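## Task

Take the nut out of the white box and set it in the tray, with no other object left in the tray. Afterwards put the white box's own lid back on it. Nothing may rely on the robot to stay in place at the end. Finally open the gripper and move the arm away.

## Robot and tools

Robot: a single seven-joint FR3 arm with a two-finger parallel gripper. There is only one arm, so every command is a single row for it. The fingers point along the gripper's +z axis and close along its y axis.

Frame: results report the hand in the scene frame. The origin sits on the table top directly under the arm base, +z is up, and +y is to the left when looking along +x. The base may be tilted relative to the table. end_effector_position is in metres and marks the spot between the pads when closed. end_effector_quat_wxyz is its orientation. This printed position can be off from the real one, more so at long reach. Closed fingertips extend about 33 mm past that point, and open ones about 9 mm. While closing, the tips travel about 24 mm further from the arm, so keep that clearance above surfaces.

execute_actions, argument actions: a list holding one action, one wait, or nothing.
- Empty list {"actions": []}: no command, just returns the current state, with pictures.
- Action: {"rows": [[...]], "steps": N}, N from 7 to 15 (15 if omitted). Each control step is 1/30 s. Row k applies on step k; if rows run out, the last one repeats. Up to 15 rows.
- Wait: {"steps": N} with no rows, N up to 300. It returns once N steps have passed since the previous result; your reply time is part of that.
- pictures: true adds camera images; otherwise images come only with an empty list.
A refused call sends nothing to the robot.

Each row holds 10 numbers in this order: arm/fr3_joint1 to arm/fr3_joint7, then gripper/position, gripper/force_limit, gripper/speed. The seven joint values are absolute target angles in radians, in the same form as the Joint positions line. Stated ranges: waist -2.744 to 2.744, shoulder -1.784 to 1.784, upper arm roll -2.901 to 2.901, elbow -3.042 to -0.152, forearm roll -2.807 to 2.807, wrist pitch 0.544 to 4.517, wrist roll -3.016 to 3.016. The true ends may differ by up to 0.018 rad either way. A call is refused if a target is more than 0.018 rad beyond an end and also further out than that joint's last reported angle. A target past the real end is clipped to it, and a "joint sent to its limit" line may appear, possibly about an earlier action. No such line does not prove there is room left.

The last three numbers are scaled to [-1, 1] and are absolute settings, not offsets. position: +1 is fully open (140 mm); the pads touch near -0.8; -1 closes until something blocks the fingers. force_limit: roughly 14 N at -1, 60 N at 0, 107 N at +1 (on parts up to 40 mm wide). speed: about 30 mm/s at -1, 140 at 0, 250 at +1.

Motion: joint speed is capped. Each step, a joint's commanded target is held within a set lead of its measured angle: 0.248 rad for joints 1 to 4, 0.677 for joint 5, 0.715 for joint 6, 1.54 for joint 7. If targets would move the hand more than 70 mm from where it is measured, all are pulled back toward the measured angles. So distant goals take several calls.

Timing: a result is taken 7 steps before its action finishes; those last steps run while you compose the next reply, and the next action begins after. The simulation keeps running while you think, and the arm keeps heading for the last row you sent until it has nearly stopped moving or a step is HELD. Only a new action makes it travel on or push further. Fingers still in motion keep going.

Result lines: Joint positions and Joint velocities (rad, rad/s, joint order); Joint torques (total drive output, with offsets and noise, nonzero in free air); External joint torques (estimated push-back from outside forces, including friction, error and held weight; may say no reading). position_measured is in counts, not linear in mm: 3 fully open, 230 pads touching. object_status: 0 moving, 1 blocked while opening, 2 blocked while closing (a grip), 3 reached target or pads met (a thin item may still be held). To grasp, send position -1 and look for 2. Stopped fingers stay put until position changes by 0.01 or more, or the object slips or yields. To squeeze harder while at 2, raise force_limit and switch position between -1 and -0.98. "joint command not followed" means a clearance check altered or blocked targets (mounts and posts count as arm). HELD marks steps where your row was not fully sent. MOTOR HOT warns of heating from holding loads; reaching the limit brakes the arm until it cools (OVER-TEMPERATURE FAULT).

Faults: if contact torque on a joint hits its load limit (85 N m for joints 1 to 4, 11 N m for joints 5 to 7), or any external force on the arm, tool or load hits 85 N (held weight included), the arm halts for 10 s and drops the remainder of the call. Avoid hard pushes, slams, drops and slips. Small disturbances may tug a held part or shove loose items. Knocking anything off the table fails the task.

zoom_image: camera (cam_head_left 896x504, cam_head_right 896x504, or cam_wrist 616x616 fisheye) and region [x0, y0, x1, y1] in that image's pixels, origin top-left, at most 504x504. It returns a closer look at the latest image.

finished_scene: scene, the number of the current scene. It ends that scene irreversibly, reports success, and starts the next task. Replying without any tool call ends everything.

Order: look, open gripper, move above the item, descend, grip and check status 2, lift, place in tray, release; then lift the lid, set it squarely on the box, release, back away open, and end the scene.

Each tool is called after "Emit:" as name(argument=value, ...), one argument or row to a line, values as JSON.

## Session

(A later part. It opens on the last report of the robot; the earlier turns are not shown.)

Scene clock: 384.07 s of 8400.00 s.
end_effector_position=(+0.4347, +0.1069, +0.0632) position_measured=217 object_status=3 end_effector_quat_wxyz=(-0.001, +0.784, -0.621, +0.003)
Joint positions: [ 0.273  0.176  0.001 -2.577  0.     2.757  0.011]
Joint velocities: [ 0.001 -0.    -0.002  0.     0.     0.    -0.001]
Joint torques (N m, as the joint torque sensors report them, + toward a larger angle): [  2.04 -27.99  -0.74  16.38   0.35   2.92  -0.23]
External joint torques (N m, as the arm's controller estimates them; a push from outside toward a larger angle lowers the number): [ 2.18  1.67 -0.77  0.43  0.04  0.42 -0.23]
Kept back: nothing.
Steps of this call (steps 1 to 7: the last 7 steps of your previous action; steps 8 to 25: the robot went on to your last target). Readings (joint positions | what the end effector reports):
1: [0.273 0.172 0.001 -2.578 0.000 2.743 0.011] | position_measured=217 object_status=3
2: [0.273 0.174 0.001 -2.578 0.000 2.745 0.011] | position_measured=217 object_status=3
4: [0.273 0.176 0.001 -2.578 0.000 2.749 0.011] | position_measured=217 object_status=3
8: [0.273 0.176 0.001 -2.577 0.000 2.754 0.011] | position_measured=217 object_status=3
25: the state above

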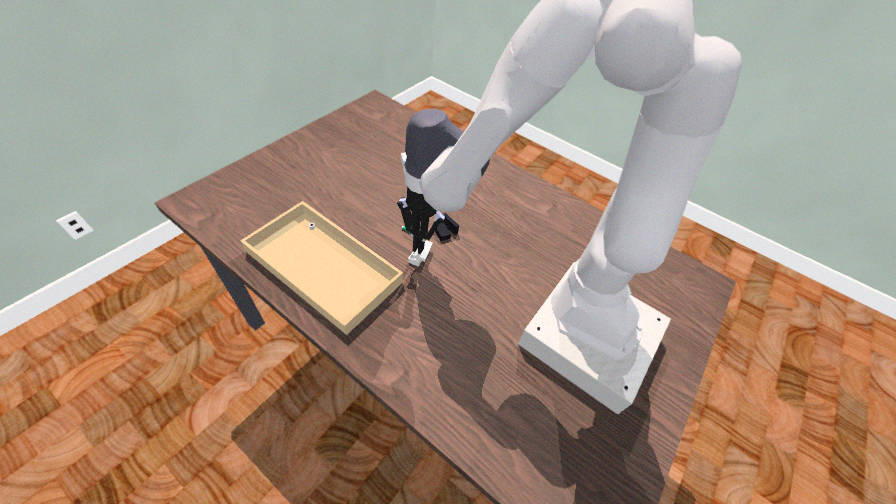

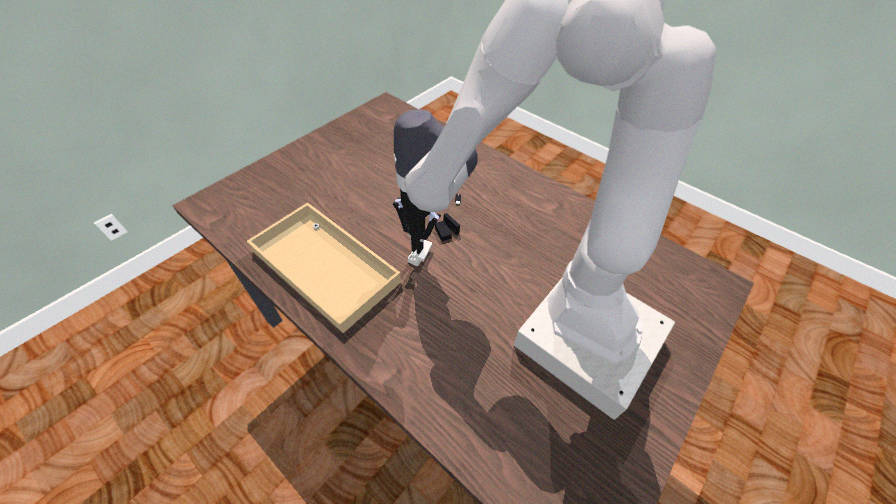

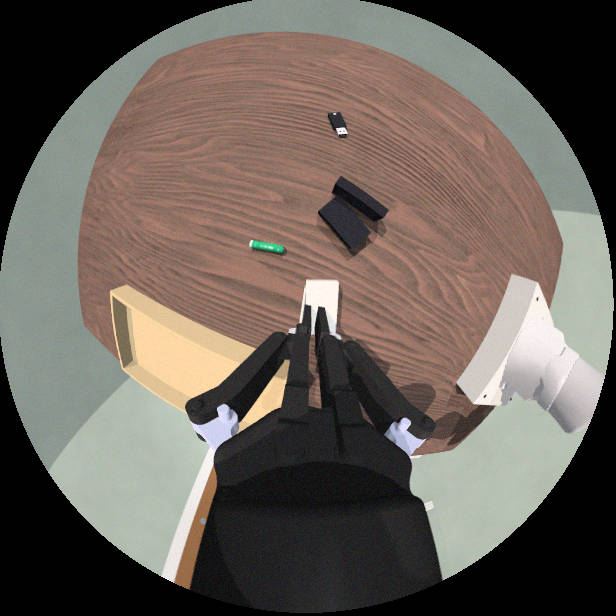

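Emit:
execute_actions(
  actions=[
    {"rows":[[0.275,0.165,0,-2.58,0,2.745,0.008,-0.7,-0.5,0.3],[0.275,0.15,0,-2.585,0,2.735,0.008,-0.7,-0.5,0.3],[0.275,0.135,0,-2.59,0,2.725,0.008,-0.7,-0.5,0.3],[0.275,0.12,0,-2.595,0,2.715,0.008,-0.7,-0.5,0.3],[0.275,0.105,0,-2.6,0,2.705,0.008,0.2,-0.5,0.3],[0.275,0.1,0,-2.605,0,2.705,0.008,0.2,-0.5,0.3]],"steps":15},
  ],
)

Emit:
execute_actions(
  actions=[
    {"steps":30},
  ],
  pictures=true,
)

Scene clock: 384.97 s of 8400.00 s.
end_effector_position=(+0.4335, +0.1066, +0.0836) position_measured=192 object_status=0 end_effector_quat_wxyz=(-0.006, +0.784, -0.621, +0.007)
Joint positions: [ 0.273  0.109  0.001 -2.598  0.     2.724  0.011]
Joint velocities: [ 0.    -0.156 -0.    -0.036  0.    -0.089  0.   ]
Joint torques (N m, as the joint torque sensors report them, + toward a larger angle): [  1.66 -25.68  -1.74  13.46   0.46   2.02  -0.16]
External joint torques (N m, as the arm's controller estimates them; a push from outside toward a larger angle lowers the number): [ 1.8  -0.84 -1.7  -1.97  0.1  -0.23 -0.16]
Steps of this call (steps 1 to 15: the robot went on to your last target; steps 16 to 19: nothing new was sent; steps 20 to 27: the first 8 steps of this action). Readings (joint positions | what the end effector reports):
20: [0.273 0.175 0.001 -2.577 0.000 2.756 0.011] | position_measured=217 object_status=3
21: [0.273 0.170 0.001 -2.579 0.000 2.753 0.011] | position_measured=217 object_status=3
23: [0.273 0.151 0.001 -2.586 0.000 2.743 0.011] | position_measured=217 object_status=3
27: the state above

Scene clock: 385.97 s of 8400.00 s.
end_effector_position=(+0.4276, +0.1052, +0.0837) position_measured=104 object_status=3 end_effector_quat_wxyz=(-0.001, +0.784, -0.621, +0.002)
Joint positions: [ 0.273  0.102  0.001 -2.603  0.     2.708  0.011]
Joint velocities: [-0.    -0.    -0.001 -0.001  0.001 -0.     0.001]
Joint torques (N m, as the joint torque sensors report them, + toward a larger angle): [  1.46 -29.39   0.08  14.69   0.38   2.24  -0.12]
External joint torques (N m, as the arm's controller estimates them; a push from outside toward a larger angle lowers the number): [ 1.55 -1.36  0.07 -2.12  0.04 -0.27 -0.12]
Kept back: nothing.
Steps of this call (steps 1 to 7: the last 7 steps of your previous action; steps 8 to 30: the robot went on to your last target). Readings (joint positions | what the end effector reports):
1: [0.273 0.105 0.001 -2.599 0.000 2.722 0.011] | position_measured=183 object_status=0
2: [0.273 0.103 0.001 -2.600 0.000 2.719 0.011] | position_measured=173 object_status=0
4: [0.273 0.102 0.001 -2.601 0.000 2.715 0.011] | position_measured=155 object_status=0
8: [0.273 0.102 0.001 -2.603 0.000 2.711 0.011] | position_measured=117 object_status=0
30: the state above
The arm was judged still, so your last target was given up. Only a new action makes it travel on or press farther. Fingers that are still opening or closing keep moving.

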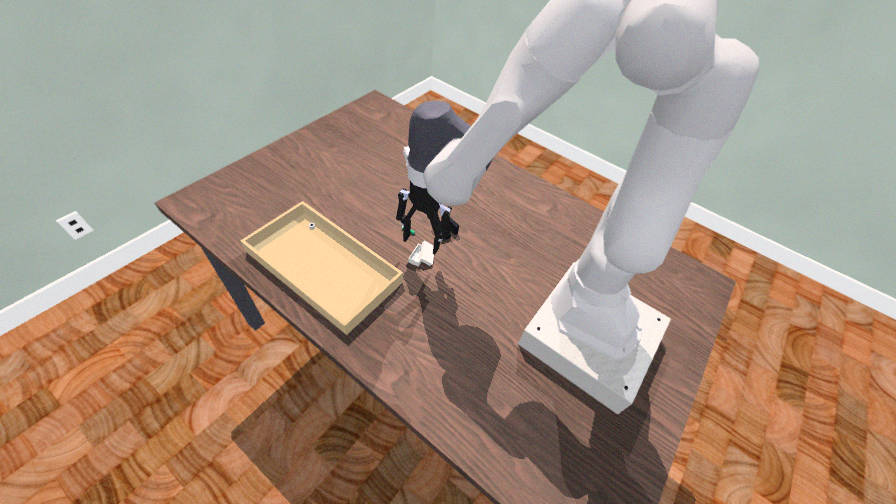

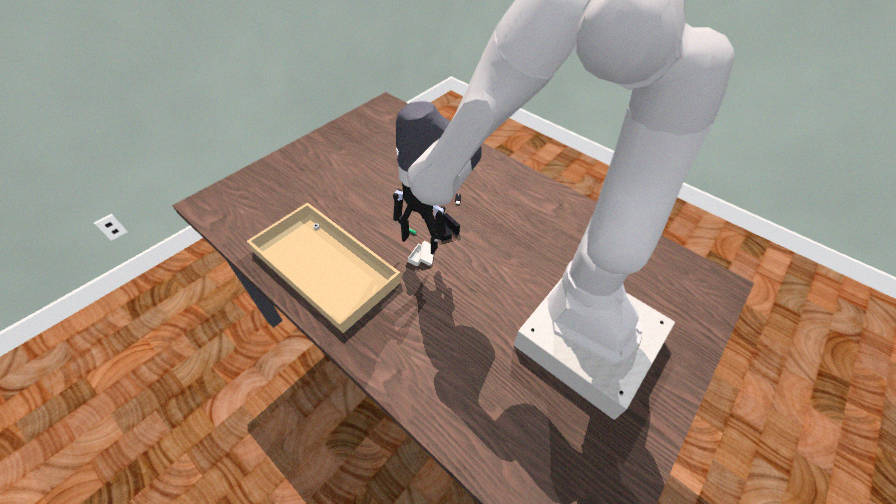

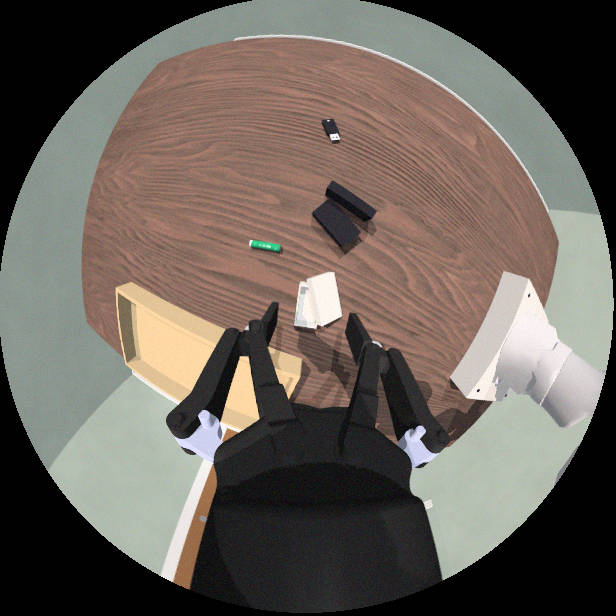

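Emit:
execute_actions(
  actions=[
    {"rows":[[0.261,0.07,0,-2.64,0,2.72,0.6,0.35,-0.5,0.3],[0.261,0.06,0,-2.645,0,2.72,1.28,0.35,-0.5,0.3]],"steps":15},
  ],
)

Emit:
execute_actions(
  actions=[
    {"steps":45},
  ],
  pictures=true,
)

Scene clock: 386.97 s of 8400.00 s.
end_effector_position=(+0.4197, +0.0990, +0.0888) position_measured=85 object_status=0 end_effector_quat_wxyz=(+0.005, -0.522, +0.853, -0.003)
Joint positions: [ 0.264  0.063  0.001 -2.641  0.     2.715  0.704]
Joint velocities: [-0.003 -0.02  -0.    -0.021  0.001  0.014  1.898]
Joint torques (N m, as the joint torque sensors report them, + toward a larger angle): [ -0.98 -27.23  -0.06  13.08   0.48   3.11   0.55]
External joint torques (N m, as the arm's controller estimates them; a push from outside toward a larger angle lowers the number): [-0.94 -0.93 -0.1  -3.68  0.15  0.65  0.58]
Steps of this call (steps 1 to 22: nothing new was sent; steps 23 to 30: the first 8 steps of this action). Readings (joint positions | what the end effector reports):
23: [0.272 0.096 0.001 -2.610 0.000 2.710 0.059] | position_measured=104 object_status=0
24: [0.269 0.086 0.001 -2.621 0.000 2.711 0.171] | position_measured=97 object_status=0
26: [0.266 0.071 0.001 -2.634 0.000 2.712 0.389] | position_measured=85 object_status=0
30: the state above

Scene clock: 388.47 s of 8400.00 s.
end_effector_position=(+0.4197, +0.0989, +0.0889) position_measured=85 object_status=3 end_effector_quat_wxyz=(+0.007, -0.262, +0.965, -0.002)
Joint positions: [ 0.264  0.062  0.001 -2.643  0.     2.718  1.273]
Joint velocities: [ 0.001 -0.001 -0.    -0.001 -0.     0.     0.012]
Joint torques (N m, as the joint torque sensors report them, + toward a larger angle): [ -0.56 -26.78  -1.08  14.78   0.4    2.93   0.11]
External joint torques (N m, as the arm's controller estimates them; a push from outside toward a larger angle lowers the number): [-0.47 -0.21 -1.06 -1.92  0.05  0.48  0.11]
Kept back: nothing.
Steps of this call (steps 1 to 7: the last 7 steps of your previous action; steps 8 to 45: the robot went on to your last target). Readings (joint positions | what the end effector reports):
1: [0.264 0.062 0.001 -2.642 0.000 2.716 0.764] | position_measured=85 object_status=3
2: [0.264 0.062 0.001 -2.642 0.000 2.716 0.817] | position_measured=85 object_status=3
4: [0.264 0.062 0.001 -2.643 0.000 2.717 0.907] | position_measured=85 object_status=3
8: [0.264 0.062 0.001 -2.643 0.000 2.717 1.038] | position_measured=85 object_status=3
45: the state above

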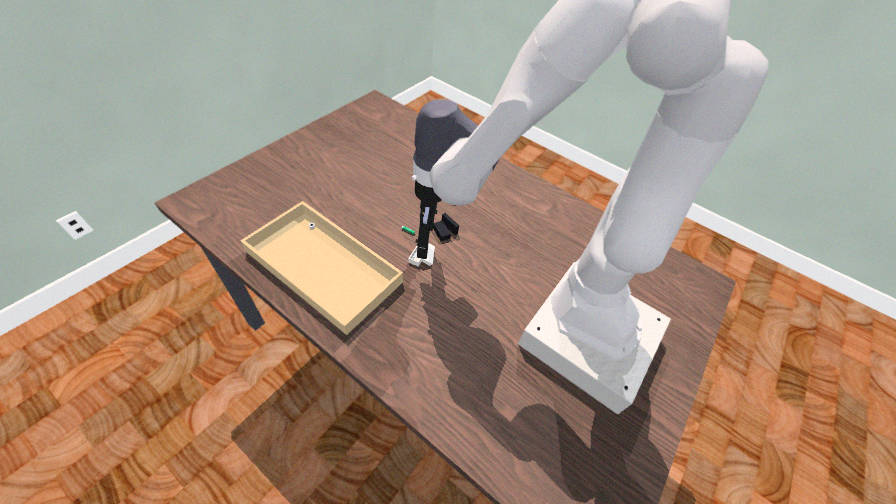

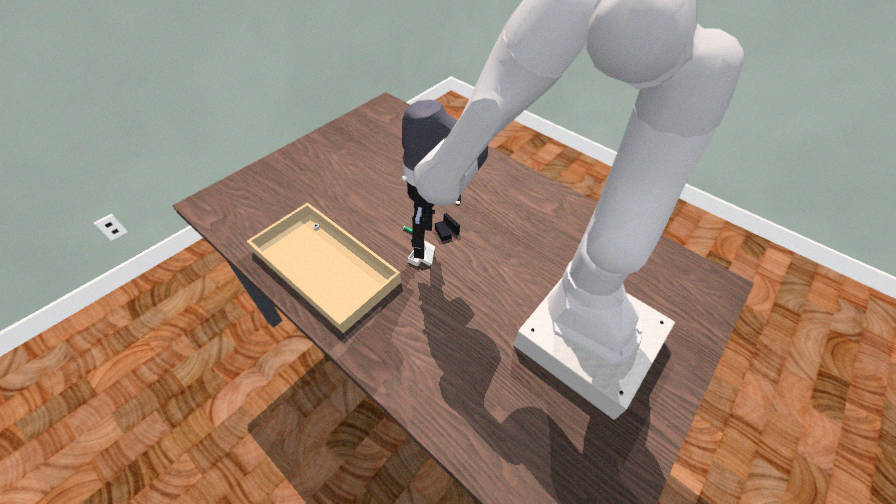

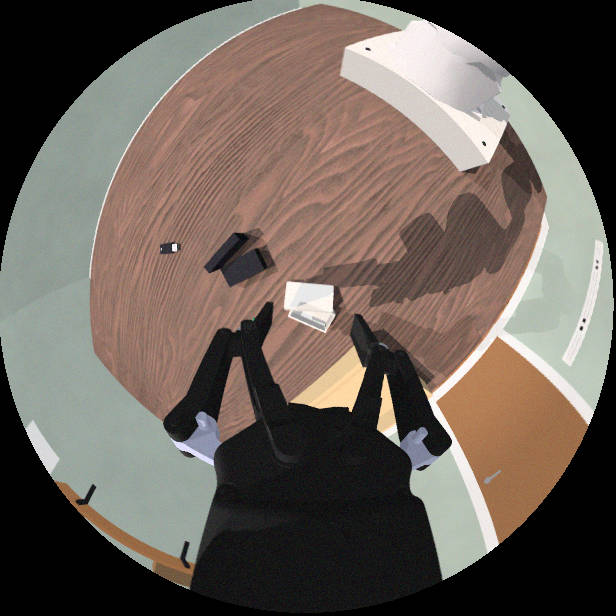

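Emit:
execute_actions(
  actions=[
    {"rows":[[0.261,0.07,0,-2.648,0,2.75,1.28,0.3,-0.4,-0.3],[0.261,0.085,0,-2.65,0,2.77,1.28,0.3,-0.4,-0.3],[0.261,0.1,0,-2.65,0,2.785,1.28,0.3,-0.4,-0.3],[0.261,0.115,0,-2.65,0,2.8,1.28,0.3,-0.4,-0.3],[0.261,0.13,0,-2.65,0,2.81,1.28,0.3,-0.4,-0.3],[0.261,0.145,0,-2.65,0,2.82,1.28,0.3,-0.4,-0.3],[0.261,0.16,0,-2.65,0,2.828,1.28,0.3,-0.4,-0.3],[0.261,0.172,0,-2.65,0,2.834,1.28,0.3,-0.4,-0.3],[0.261,0.184,0,-2.65,0,2.834,1.28,0.3,-0.4,-0.3]],"steps":15},
  ],
)

Emit:
execute_actions(
  actions=[
    {"steps":25},
  ],
)

Emit:
execute_actions(
  actions=[
    {"rows":[[0.261,0.184,0,-2.65,0,2.834,1.28,-1,-0.4,-0.3]],"steps":15},
  ],
)

Emit:
execute_actions(
  actions=[
    {"steps":35},
  ],
  pictures=true,
)

Scene clock: 389.27 s of 8400.00 s.
end_effector_position=(+0.4143, +0.0976, +0.0609) position_measured=91 object_status=0 end_effector_quat_wxyz=(+0.002, -0.260, +0.966, -0.002)
Joint positions: [ 0.264  0.14   0.001 -2.647  0.     2.789  1.276]
Joint velocities: [-0.001  0.426  0.    -0.02   0.001  0.254  0.001]
Joint torques (N m, as the joint torque sensors report them, + toward a larger angle): [ -0.96 -29.3   -0.72  12.97   0.41   3.03   0.29]
External joint torques (N m, as the arm's controller estimates them; a push from outside toward a larger angle lowers the number): [-0.87  1.06 -0.77 -2.68  0.12  0.54  0.29]
Steps of this call (steps 1 to 15: the robot went on to your last target; step 16: nothing new was sent; steps 17 to 24: the first 8 steps of this action). Readings (joint positions | what the end effector reports):
17: [0.264 0.062 0.001 -2.643 0.000 2.722 1.276] | position_measured=85 object_status=0
18: [0.264 0.066 0.001 -2.644 0.000 2.730 1.276] | position_measured=89 object_status=0
20: [0.264 0.084 0.001 -2.644 0.000 2.750 1.276] | position_measured=91 object_status=0
24: the state above

Scene clock: 390.10 s of 8400.00 s.
end_effector_position=(+0.4102, +0.0966, +0.0453) position_measured=91 object_status=3 end_effector_quat_wxyz=(-0.000, -0.260, +0.966, -0.001)
Joint positions: [ 0.264  0.183  0.001 -2.65   0.     2.831  1.277]
Joint velocities: [-0.     0.002  0.001  0.001  0.001  0.002  0.001]
Joint torques (N m, as the joint torque sensors report them, + toward a larger angle): [ -0.91 -27.36  -0.4   13.34   0.36   2.94   0.11]
External joint torques (N m, as the arm's controller estimates them; a push from outside toward a larger angle lowers the number): [-0.8   0.97 -0.48 -1.18  0.11  0.51  0.11]
Kept back: nothing.
Steps of this call (steps 1 to 7: the last 7 steps of your previous action; steps 8 to 25: the robot went on to your last target). Readings (joint positions | what the end effector reports):
1: [0.264 0.153 0.001 -2.647 0.000 2.797 1.276] | position_measured=91 object_status=0
2: [0.264 0.165 0.001 -2.648 0.000 2.803 1.276] | position_measured=91 object_status=0
4: [0.264 0.178 0.001 -2.650 0.000 2.811 1.277] | position_measured=91 object_status=0
8: [0.264 0.183 0.001 -2.650 0.000 2.822 1.277] | position_measured=91 object_status=3
25: the state above

Scene clock: 390.37 s of 8400.00 s.
end_effector_position=(+0.4104, +0.0966, +0.0454) position_measured=130 object_status=0 end_effector_quat_wxyz=(+0.000, -0.260, +0.966, -0.001)
Joint positions: [ 0.264  0.182  0.001 -2.65   0.     2.832  1.277]
Joint velocities: [ 0.    -0.024 -0.    -0.002  0.001  0.    -0.   ]
Joint torques (N m, as the joint torque sensors report them, + toward a larger angle): [ -0.72 -27.13  -0.35  13.91   0.37   2.85   0.16]
External joint torques (N m, as the arm's controller estimates them; a push from outside toward a larger angle lowers the number): [-0.7   1.51 -0.51 -1.18  0.12  0.18  0.16]
Steps of this call (steps 1 to 8: the first 8 steps of this action). Readings (joint positions | what the end effector reports):
1: [0.264 0.183 0.001 -2.650 0.000 2.831 1.277] | position_measured=91 object_status=0
2: [0.264 0.183 0.001 -2.650 0.000 2.831 1.277] | position_measured=95 object_status=0
4: [0.264 0.183 0.001 -2.650 0.000 2.831 1.277] | position_measured=107 object_status=0
8: the state above

Scene clock: 391.53 s of 8400.00 s.
end_effector_position=(+0.4107, +0.0967, +0.0457) position_measured=136 object_status=2 end_effector_quat_wxyz=(+0.000, -0.260, +0.966, -0.001)
Joint positions: [ 0.264  0.182  0.001 -2.65   0.     2.832  1.277]
Joint velocities: [-0.     0.    -0.    -0.    -0.001  0.     0.001]
Joint torques (N m, as the joint torque sensors report them, + toward a larger angle): [ -0.33 -27.07  -0.41  13.15   0.35   2.8   -0.01]
External joint torques (N m, as the arm's controller estimates them; a push from outside toward a larger angle lowers the number): [-0.25  1.35 -0.51 -1.39  0.1   0.36 -0.01]
Kept back: nothing.
Steps of this call (steps 1 to 7: the last 7 steps of your previous action; steps 8 to 15: the robot went on to your last target; steps 16 to 35: nothing new was sent). Readings (joint positions | what the end effector reports):
1: [0.264 0.182 0.001 -2.650 0.000 2.832 1.277] | position_measured=135 object_status=0
2: [0.264 0.182 0.001 -2.650 0.000 2.832 1.277] | position_measured=136 object_status=0
4: [0.264 0.182 0.001 -2.650 0.000 2.832 1.277] | position_measured=136 object_status=0
8: [0.264 0.182 0.001 -2.650 0.000 2.832 1.277] | position_measured=136 object_status=2
35: the state above
The arm was judged still, so your last target was given up. Only a new action makes it travel on or press farther. Fingers that are still opening or closing keep moving.

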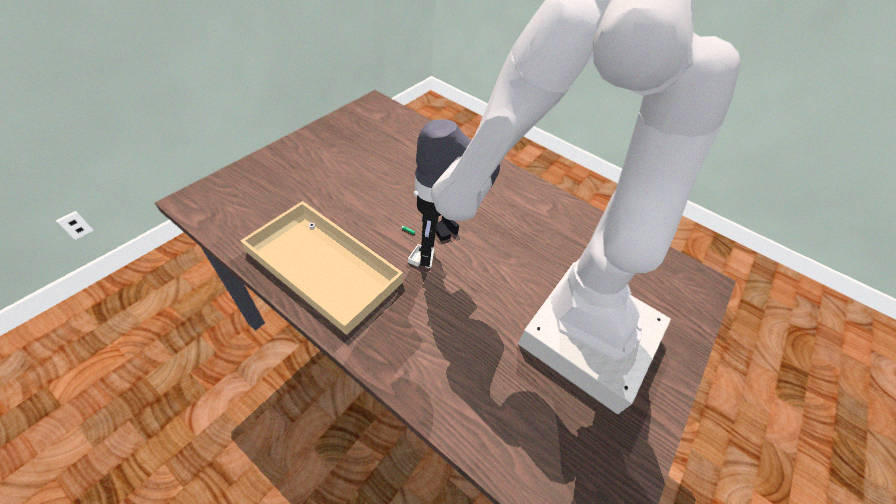

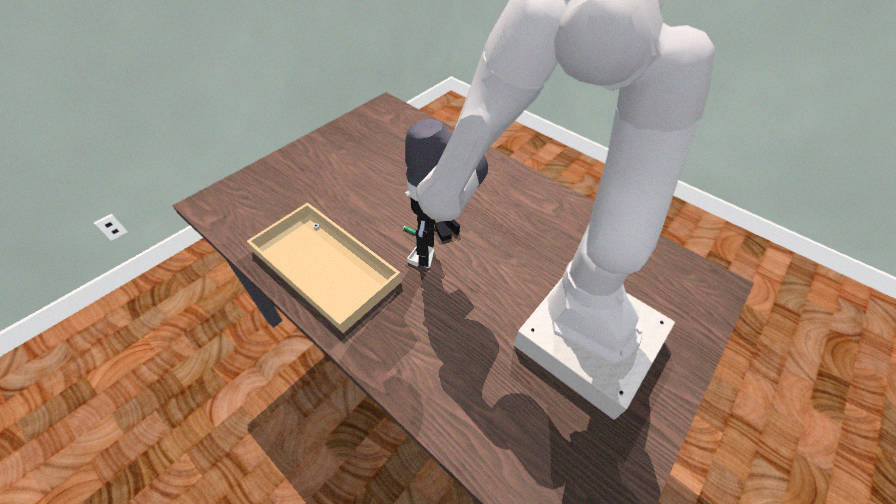

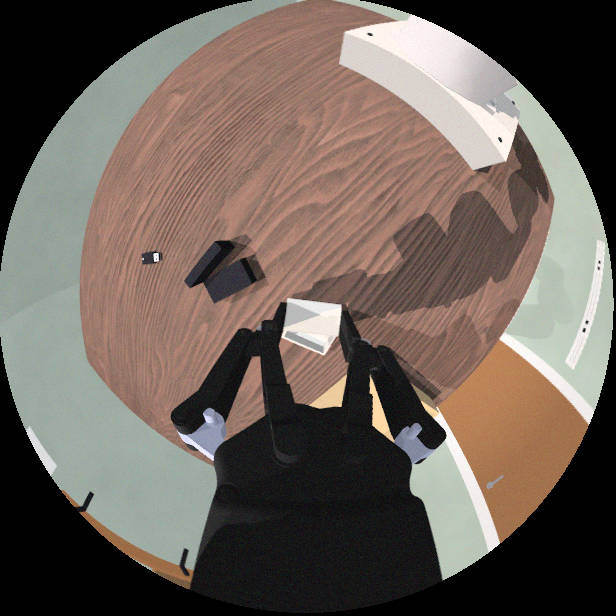

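Emit:
execute_actions(
  actions=[
    {"rows":[[0.261,0.17,0,-2.65,0,2.81,1.28,-1,-0.4,-0.3],[0.261,0.15,0,-2.65,0,2.79,1.28,-1,-0.4,-0.3],[0.261,0.12,0,-2.65,0,2.76,1.3,-1,-0.4,-0.3],[0.261,0.09,0,-2.645,0,2.73,1.35,-1,-0.4,-0.3],[0.23,0.07,0,-2.64,0,2.7,1.4,-1,-0.4,-0.3],[0.16,0.06,0,-2.63,0,2.69,1.45,-1,-0.4,-0.3],[0.09,0.06,0,-2.62,0,2.68,1.5,-1,-0.4,-0.3],[0.02,0.06,0,-2.61,0,2.67,1.55,-1,-0.4,-0.3],[-0.05,0.07,0,-2.6,0,2.67,1.582,-1,-0.4,-0.3],[-0.12,0.08,0,-2.59,0,2.67,1.582,-1,-0.4,-0.3],[-0.19,0.08,0,-2.585,0,2.68,1.582,-1,-0.4,-0.3],[-0.26,0.08,0,-2.585,0,2.69,1.582,-1,-0.4,-0.3],[-0.32,0.08,0,-2.585,0,2.7,1.582,-1,-0.4,-0.3],[-0.36,0.08,0,-2.585,0,2.71,1.582,-1,-0.4,-0.3],[-0.38,0.08,0,-2.585,0,2.72,1.582,-1,-0.4,-0.3]],"steps":15},
  ],
)

Emit:
execute_actions(
  actions=[
    {"steps":20},
  ],
)

Emit:
execute_actions(
  actions=[
    {"rows":[[-0.38,0.1,0,-2.585,0,2.74,1.582,-1,-0.4,-0.5],[-0.38,0.12,0,-2.585,0,2.76,1.582,-1,-0.4,-0.5],[-0.38,0.14,0,-2.585,0,2.775,1.582,-1,-0.4,-0.5],[-0.38,0.16,0,-2.585,0,2.79,1.582,-1,-0.4,-0.5],[-0.38,0.18,0,-2.585,0,2.8,1.582,-1,-0.4,-0.5],[-0.38,0.195,0,-2.585,0,2.808,1.582,-1,-0.4,-0.5],[-0.38,0.205,0,-2.585,0,2.814,1.582,-1,-0.4,-0.5],[-0.38,0.215,0,-2.585,0,2.818,1.582,-1,-0.4,-0.5],[-0.38,0.222,0,-2.585,0,2.82,1.582,-1,-0.4,-0.5],[-0.38,0.228,0,-2.585,0,2.822,1.582,-1,-0.4,-0.5],[-0.38,0.233,0,-2.585,0,2.823,1.582,-1,-0.4,-0.5]],"steps":15},
  ],
)

Emit:
execute_actions(
  actions=[
    {"steps":25},
  ],
)

Emit:
execute_actions(
  actions=[
    {"rows":[[-0.38,0.233,0,-2.585,0,2.823,1.582,0.22,-0.4,-0.3]],"steps":15},
  ],
)

Emit:
execute_actions(
  actions=[
    {"steps":50},
  ],
  pictures=true,
)

Scene clock: 392.70 s of 8400.00 s.
end_effector_position=(+0.4377, +0.0632, +0.0892) position_measured=136 object_status=2 end_effector_quat_wxyz=(+0.018, -0.184, +0.983, -0.002)
Joint positions: [ 0.163  0.077  0.012 -2.629 -0.001  2.741  1.346]
Joint velocities: [-1.247 -0.241 -0.089  0.257 -0.001 -0.266  0.515]
Joint torques (N m, as the joint torque sensors report them, + toward a larger angle): [ -2.14 -21.6   -2.35  10.67   0.64   0.95   0.19]
External joint torques (N m, as the arm's controller estimates them; a push from outside toward a larger angle lowers the number): [-1.39 -1.21 -0.8  -0.03 -0.18 -0.51  0.19]
Steps of this call (steps 1 to 27: nothing new was sent; steps 28 to 35: the first 8 steps of this action). Readings (joint positions | what the end effector reports):
28: [0.264 0.181 0.001 -2.650 0.000 2.829 1.277] | position_measured=136 object_status=2
29: [0.264 0.175 0.001 -2.651 0.000 2.823 1.277] | position_measured=136 object_status=2
31: [0.263 0.146 0.001 -2.652 0.000 2.798 1.284] | position_measured=136 object_status=2
35: the state above

Scene clock: 393.37 s of 8400.00 s.
end_effector_position=(+0.4228, -0.1853, +0.1017) position_measured=136 object_status=2 end_effector_quat_wxyz=(+0.027, +0.190, +0.981, -0.007)
Joint positions: [-0.378  0.078 -0.002 -2.586 -0.     2.719  1.541]
Joint velocities: [ 0.    -0.     0.016 -0.    -0.     0.001  0.125]
Joint torques (N m, as the joint torque sensors report them, + toward a larger angle): [ -0.49 -26.78   0.65  17.11   0.56   2.81   0.  ]
External joint torques (N m, as the arm's controller estimates them; a push from outside toward a larger angle lowers the number): [-0.13  1.12  0.89 -0.39  0.15  0.26  0.01]
Kept back: nothing.
Steps of this call (steps 1 to 7: the last 7 steps of your previous action; steps 8 to 20: the robot went on to your last target). Readings (joint positions | what the end effector reports):
1: [0.119 0.072 0.011 -2.621 -0.001 2.733 1.362] | position_measured=136 object_status=2
2: [0.074 0.071 0.009 -2.614 -0.001 2.727 1.376] | position_measured=136 object_status=2
4: [-0.017 0.073 0.006 -2.603 -0.001 2.720 1.401] | position_measured=136 object_status=2
8: [-0.200 0.076 0.003 -2.592 -0.001 2.718 1.441] | position_measured=136 object_status=2
20: the state above

Scene clock: 393.63 s of 8400.00 s.
end_effector_position=(+0.4095, -0.1791, +0.0596) position_measured=136 object_status=2 end_effector_quat_wxyz=(+0.006, +0.200, +0.980, -0.002)
Joint positions: [-0.378  0.186 -0.001 -2.584 -0.     2.779  1.563]
Joint velocities: [ 0.001  0.424  0.001 -0.011 -0.001  0.206  0.052]
Joint torques (N m, as the joint torque sensors report them, + toward a larger angle): [  0.05 -32.91   0.18  14.64   0.48   3.12   0.1 ]
External joint torques (N m, as the arm's controller estimates them; a push from outside toward a larger angle lowers the number): [ 0.02  1.04 -0.02 -2.51  0.19  0.38  0.1 ]
Steps of this call (steps 1 to 8: the first 8 steps of this action). Readings (joint positions | what the end effector reports):
1: [-0.378 0.081 -0.002 -2.586 -0.000 2.722 1.545] | position_measured=136 object_status=2
2: [-0.378 0.089 -0.001 -2.584 -0.000 2.728 1.548] | position_measured=136 object_status=2
4: [-0.378 0.117 -0.001 -2.583 -0.000 2.746 1.554] | position_measured=136 object_status=2
8: the state above

Scene clock: 394.47 s of 8400.00 s.
end_effector_position=(+0.4076, -0.1782, +0.0448) position_measured=136 object_status=2 end_effector_quat_wxyz=(+0.005, +0.208, +0.978, -0.002)
Joint positions: [-0.378  0.227 -0.001 -2.585 -0.     2.82   1.578]
Joint velocities: [-0.     0.     0.     0.    -0.     0.003  0.003]
Joint torques (N m, as the joint torque sensors report them, + toward a larger angle): [ -0.86 -26.09  -0.22  13.72   0.42   2.73  -0.08]
External joint torques (N m, as the arm's controller estimates them; a push from outside toward a larger angle lowers the number): [-0.83  4.11 -0.4  -1.22  0.15  0.27 -0.08]
Kept back: nothing.
Steps of this call (steps 1 to 7: the last 7 steps of your previous action; steps 8 to 25: the robot went on to your last target). Readings (joint positions | what the end effector reports):
1: [-0.378 0.198 -0.001 -2.584 -0.000 2.786 1.565] | position_measured=136 object_status=2
2: [-0.378 0.209 -0.001 -2.585 -0.000 2.791 1.566] | position_measured=136 object_status=2
4: [-0.378 0.223 -0.001 -2.585 -0.000 2.801 1.568] | position_measured=136 object_status=2
8: [-0.378 0.225 -0.001 -2.585 -0.000 2.812 1.572] | position_measured=136 object_status=2
25: the state above

Scene clock: 394.73 s of 8400.00 s.
end_effector_position=(+0.4062, -0.1776, +0.0428) position_measured=101 object_status=0 end_effector_quat_wxyz=(+0.003, +0.208, +0.978, -0.002)
Joint positions: [-0.378  0.231 -0.001 -2.585 -0.     2.821  1.579]
Joint velocities: [ 0.     0.002 -0.    -0.001 -0.001  0.001  0.   ]
Joint torques (N m, as the joint torque sensors report them, + toward a larger angle): [ -0.69 -28.59   1.04  13.77   0.4    2.8    0.01]
External joint torques (N m, as the arm's controller estimates them; a push from outside toward a larger angle lowers the number): [-0.61  1.76  0.91 -1.16  0.13  0.35  0.01]
Steps of this call (steps 1 to 8: the first 8 steps of this action). Readings (joint positions | what the end effector reports):
1: [-0.378 0.227 -0.001 -2.585 -0.000 2.820 1.578] | position_measured=136 object_status=0
2: [-0.378 0.227 -0.001 -2.585 -0.000 2.821 1.578] | position_measured=136 object_status=0
4: [-0.378 0.230 -0.001 -2.585 -0.000 2.821 1.579] | position_measured=121 object_status=0
8: the state above

Scene clock: 396.40 s of 8400.00 s.
end_effector_position=(+0.4062, -0.1776, +0.0428) position_measured=101 object_status=3 end_effector_quat_wxyz=(+0.003, +0.208, +0.978, -0.002)
Joint positions: [-0.378  0.231 -0.001 -2.585 -0.     2.821  1.579]
Joint velocities: [-0.001 -0.001  0.001  0.001  0.001  0.001 -0.001]
Joint torques (N m, as the joint torque sensors report them, + toward a larger angle): [  0.7  -29.31   0.47  13.21   0.52   2.87   0.11]
External joint torques (N m, as the arm's controller estimates them; a push from outside toward a larger angle lowers the number): [ 0.8   0.95  0.36 -1.65  0.25  0.42  0.11]
Kept back: nothing.
Steps of this call (steps 1 to 7: the last 7 steps of your previous action; steps 8 to 15: the robot went on to your last target; steps 16 to 50: nothing new was sent). Readings (joint positions | what the end effector reports):
1: [-0.378 0.231 -0.001 -2.585 -0.000 2.821 1.579] | position_measured=101 object_status=0
2: [-0.378 0.231 -0.001 -2.585 -0.000 2.821 1.579] | position_measured=101 object_status=0
4: [-0.378 0.231 -0.001 -2.585 -0.000 2.821 1.579] | position_measured=101 object_status=0
8: [-0.378 0.231 -0.001 -2.585 -0.000 2.821 1.579] | position_measured=101 object_status=3
50: the state above
The arm was judged still, so your last target was given up. Only a new action makes it travel on or press farther. Fingers that are still opening or closing keep moving.

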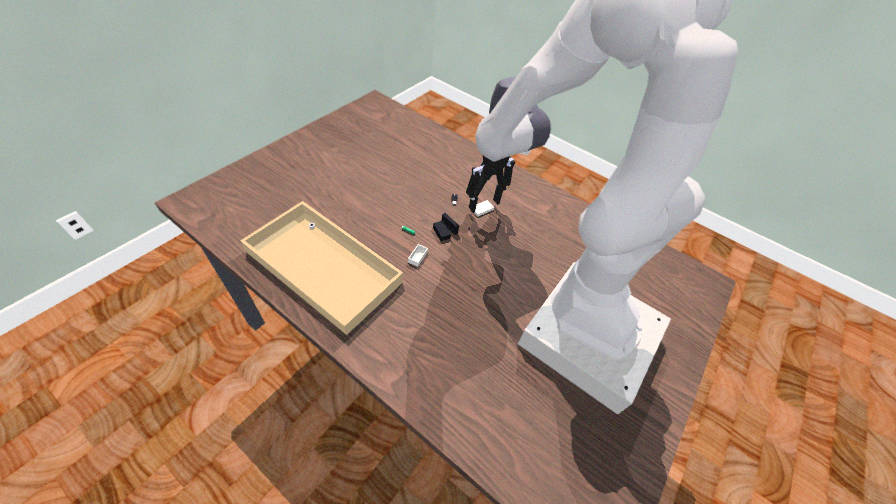

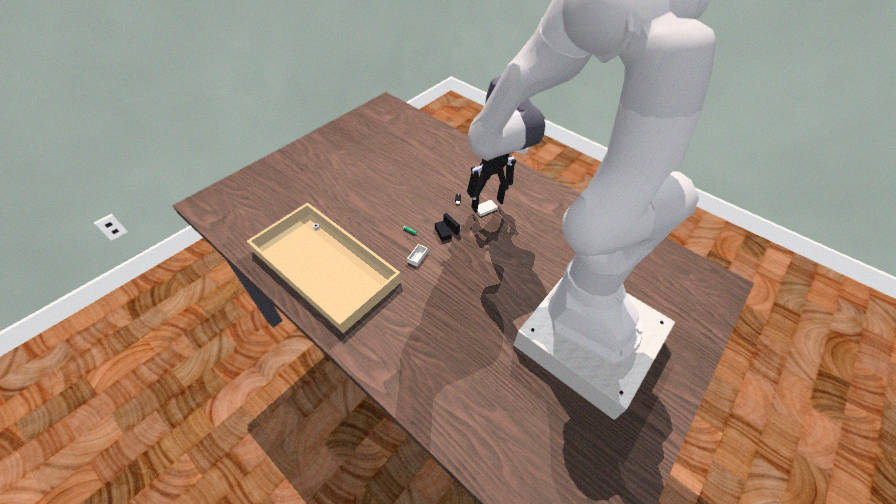

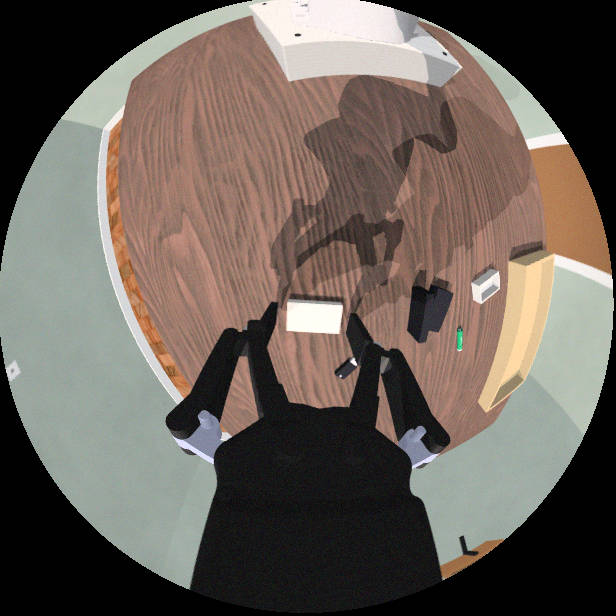

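Emit:
execute_actions(
  actions=[],
)

Emit:
zoom_image(
  camera="cam_head_left",
  region=[300,150,600,350],
)

Scene clock: 397.73 s of 8400.00 s.
end_effector_position=(+0.4062, -0.1776, +0.0428) position_measured=101 object_status=3 end_effector_quat_wxyz=(+0.003, +0.208, +0.978, -0.002)
Joint positions: [-0.378  0.231 -0.001 -2.585 -0.     2.821  1.579]
Joint velocities: [-0.001 -0.     0.     0.     0.     0.001 -0.   ]
Joint torques (N m, as the joint torque sensors report them, + toward a larger angle): [ -1.06 -28.29  -0.2   13.38   0.39   2.86   0.12]
External joint torques (N m, as the arm's controller estimates them; a push from outside toward a larger angle lowers the number): [-0.99  1.97 -0.34 -1.51  0.12  0.41  0.12]
Kept back: nothing.
Steps of this call (steps 1 to 40: nothing new was sent). Readings (joint positions | what the end effector reports):
1: [-0.378 0.231 -0.001 -2.585 -0.000 2.821 1.579] | position_measured=101 object_status=3
2: [-0.378 0.231 -0.001 -2.585 -0.000 2.821 1.579] | position_measured=101 object_status=3
4: [-0.378 0.231 -0.001 -2.585 -0.000 2.821 1.579] | position_measured=101 object_status=3
8: [-0.378 0.231 -0.001 -2.585 -0.000 2.821 1.579] | position_measured=101 object_status=3
40: the state above

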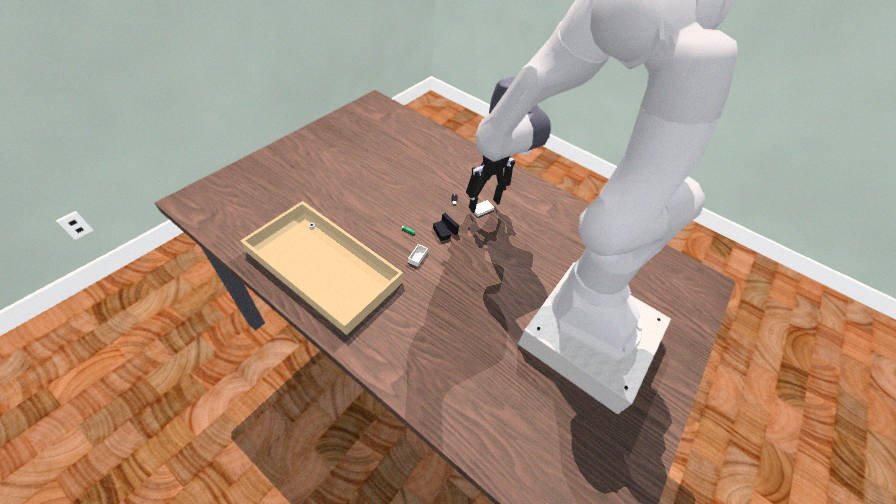

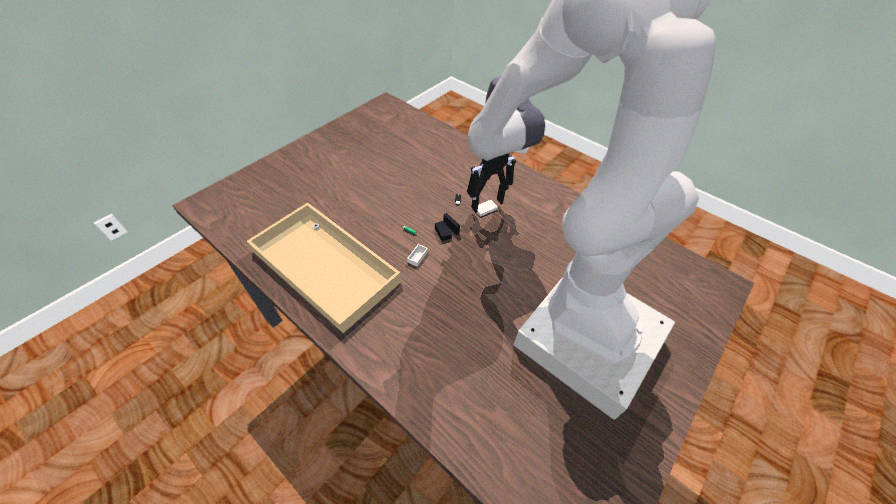

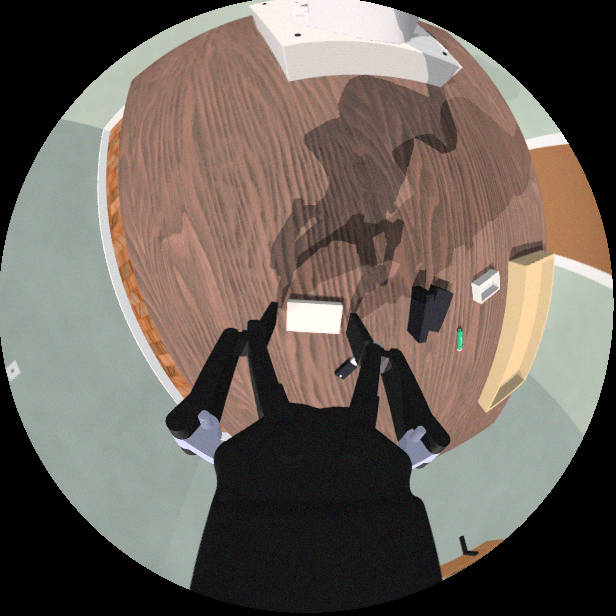

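Region (300, 150, 600, 350) of cam_head_left's 896x504 image, scaled by 1.680, with more detail than that image has.

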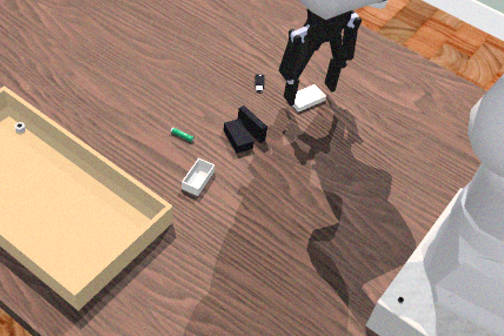

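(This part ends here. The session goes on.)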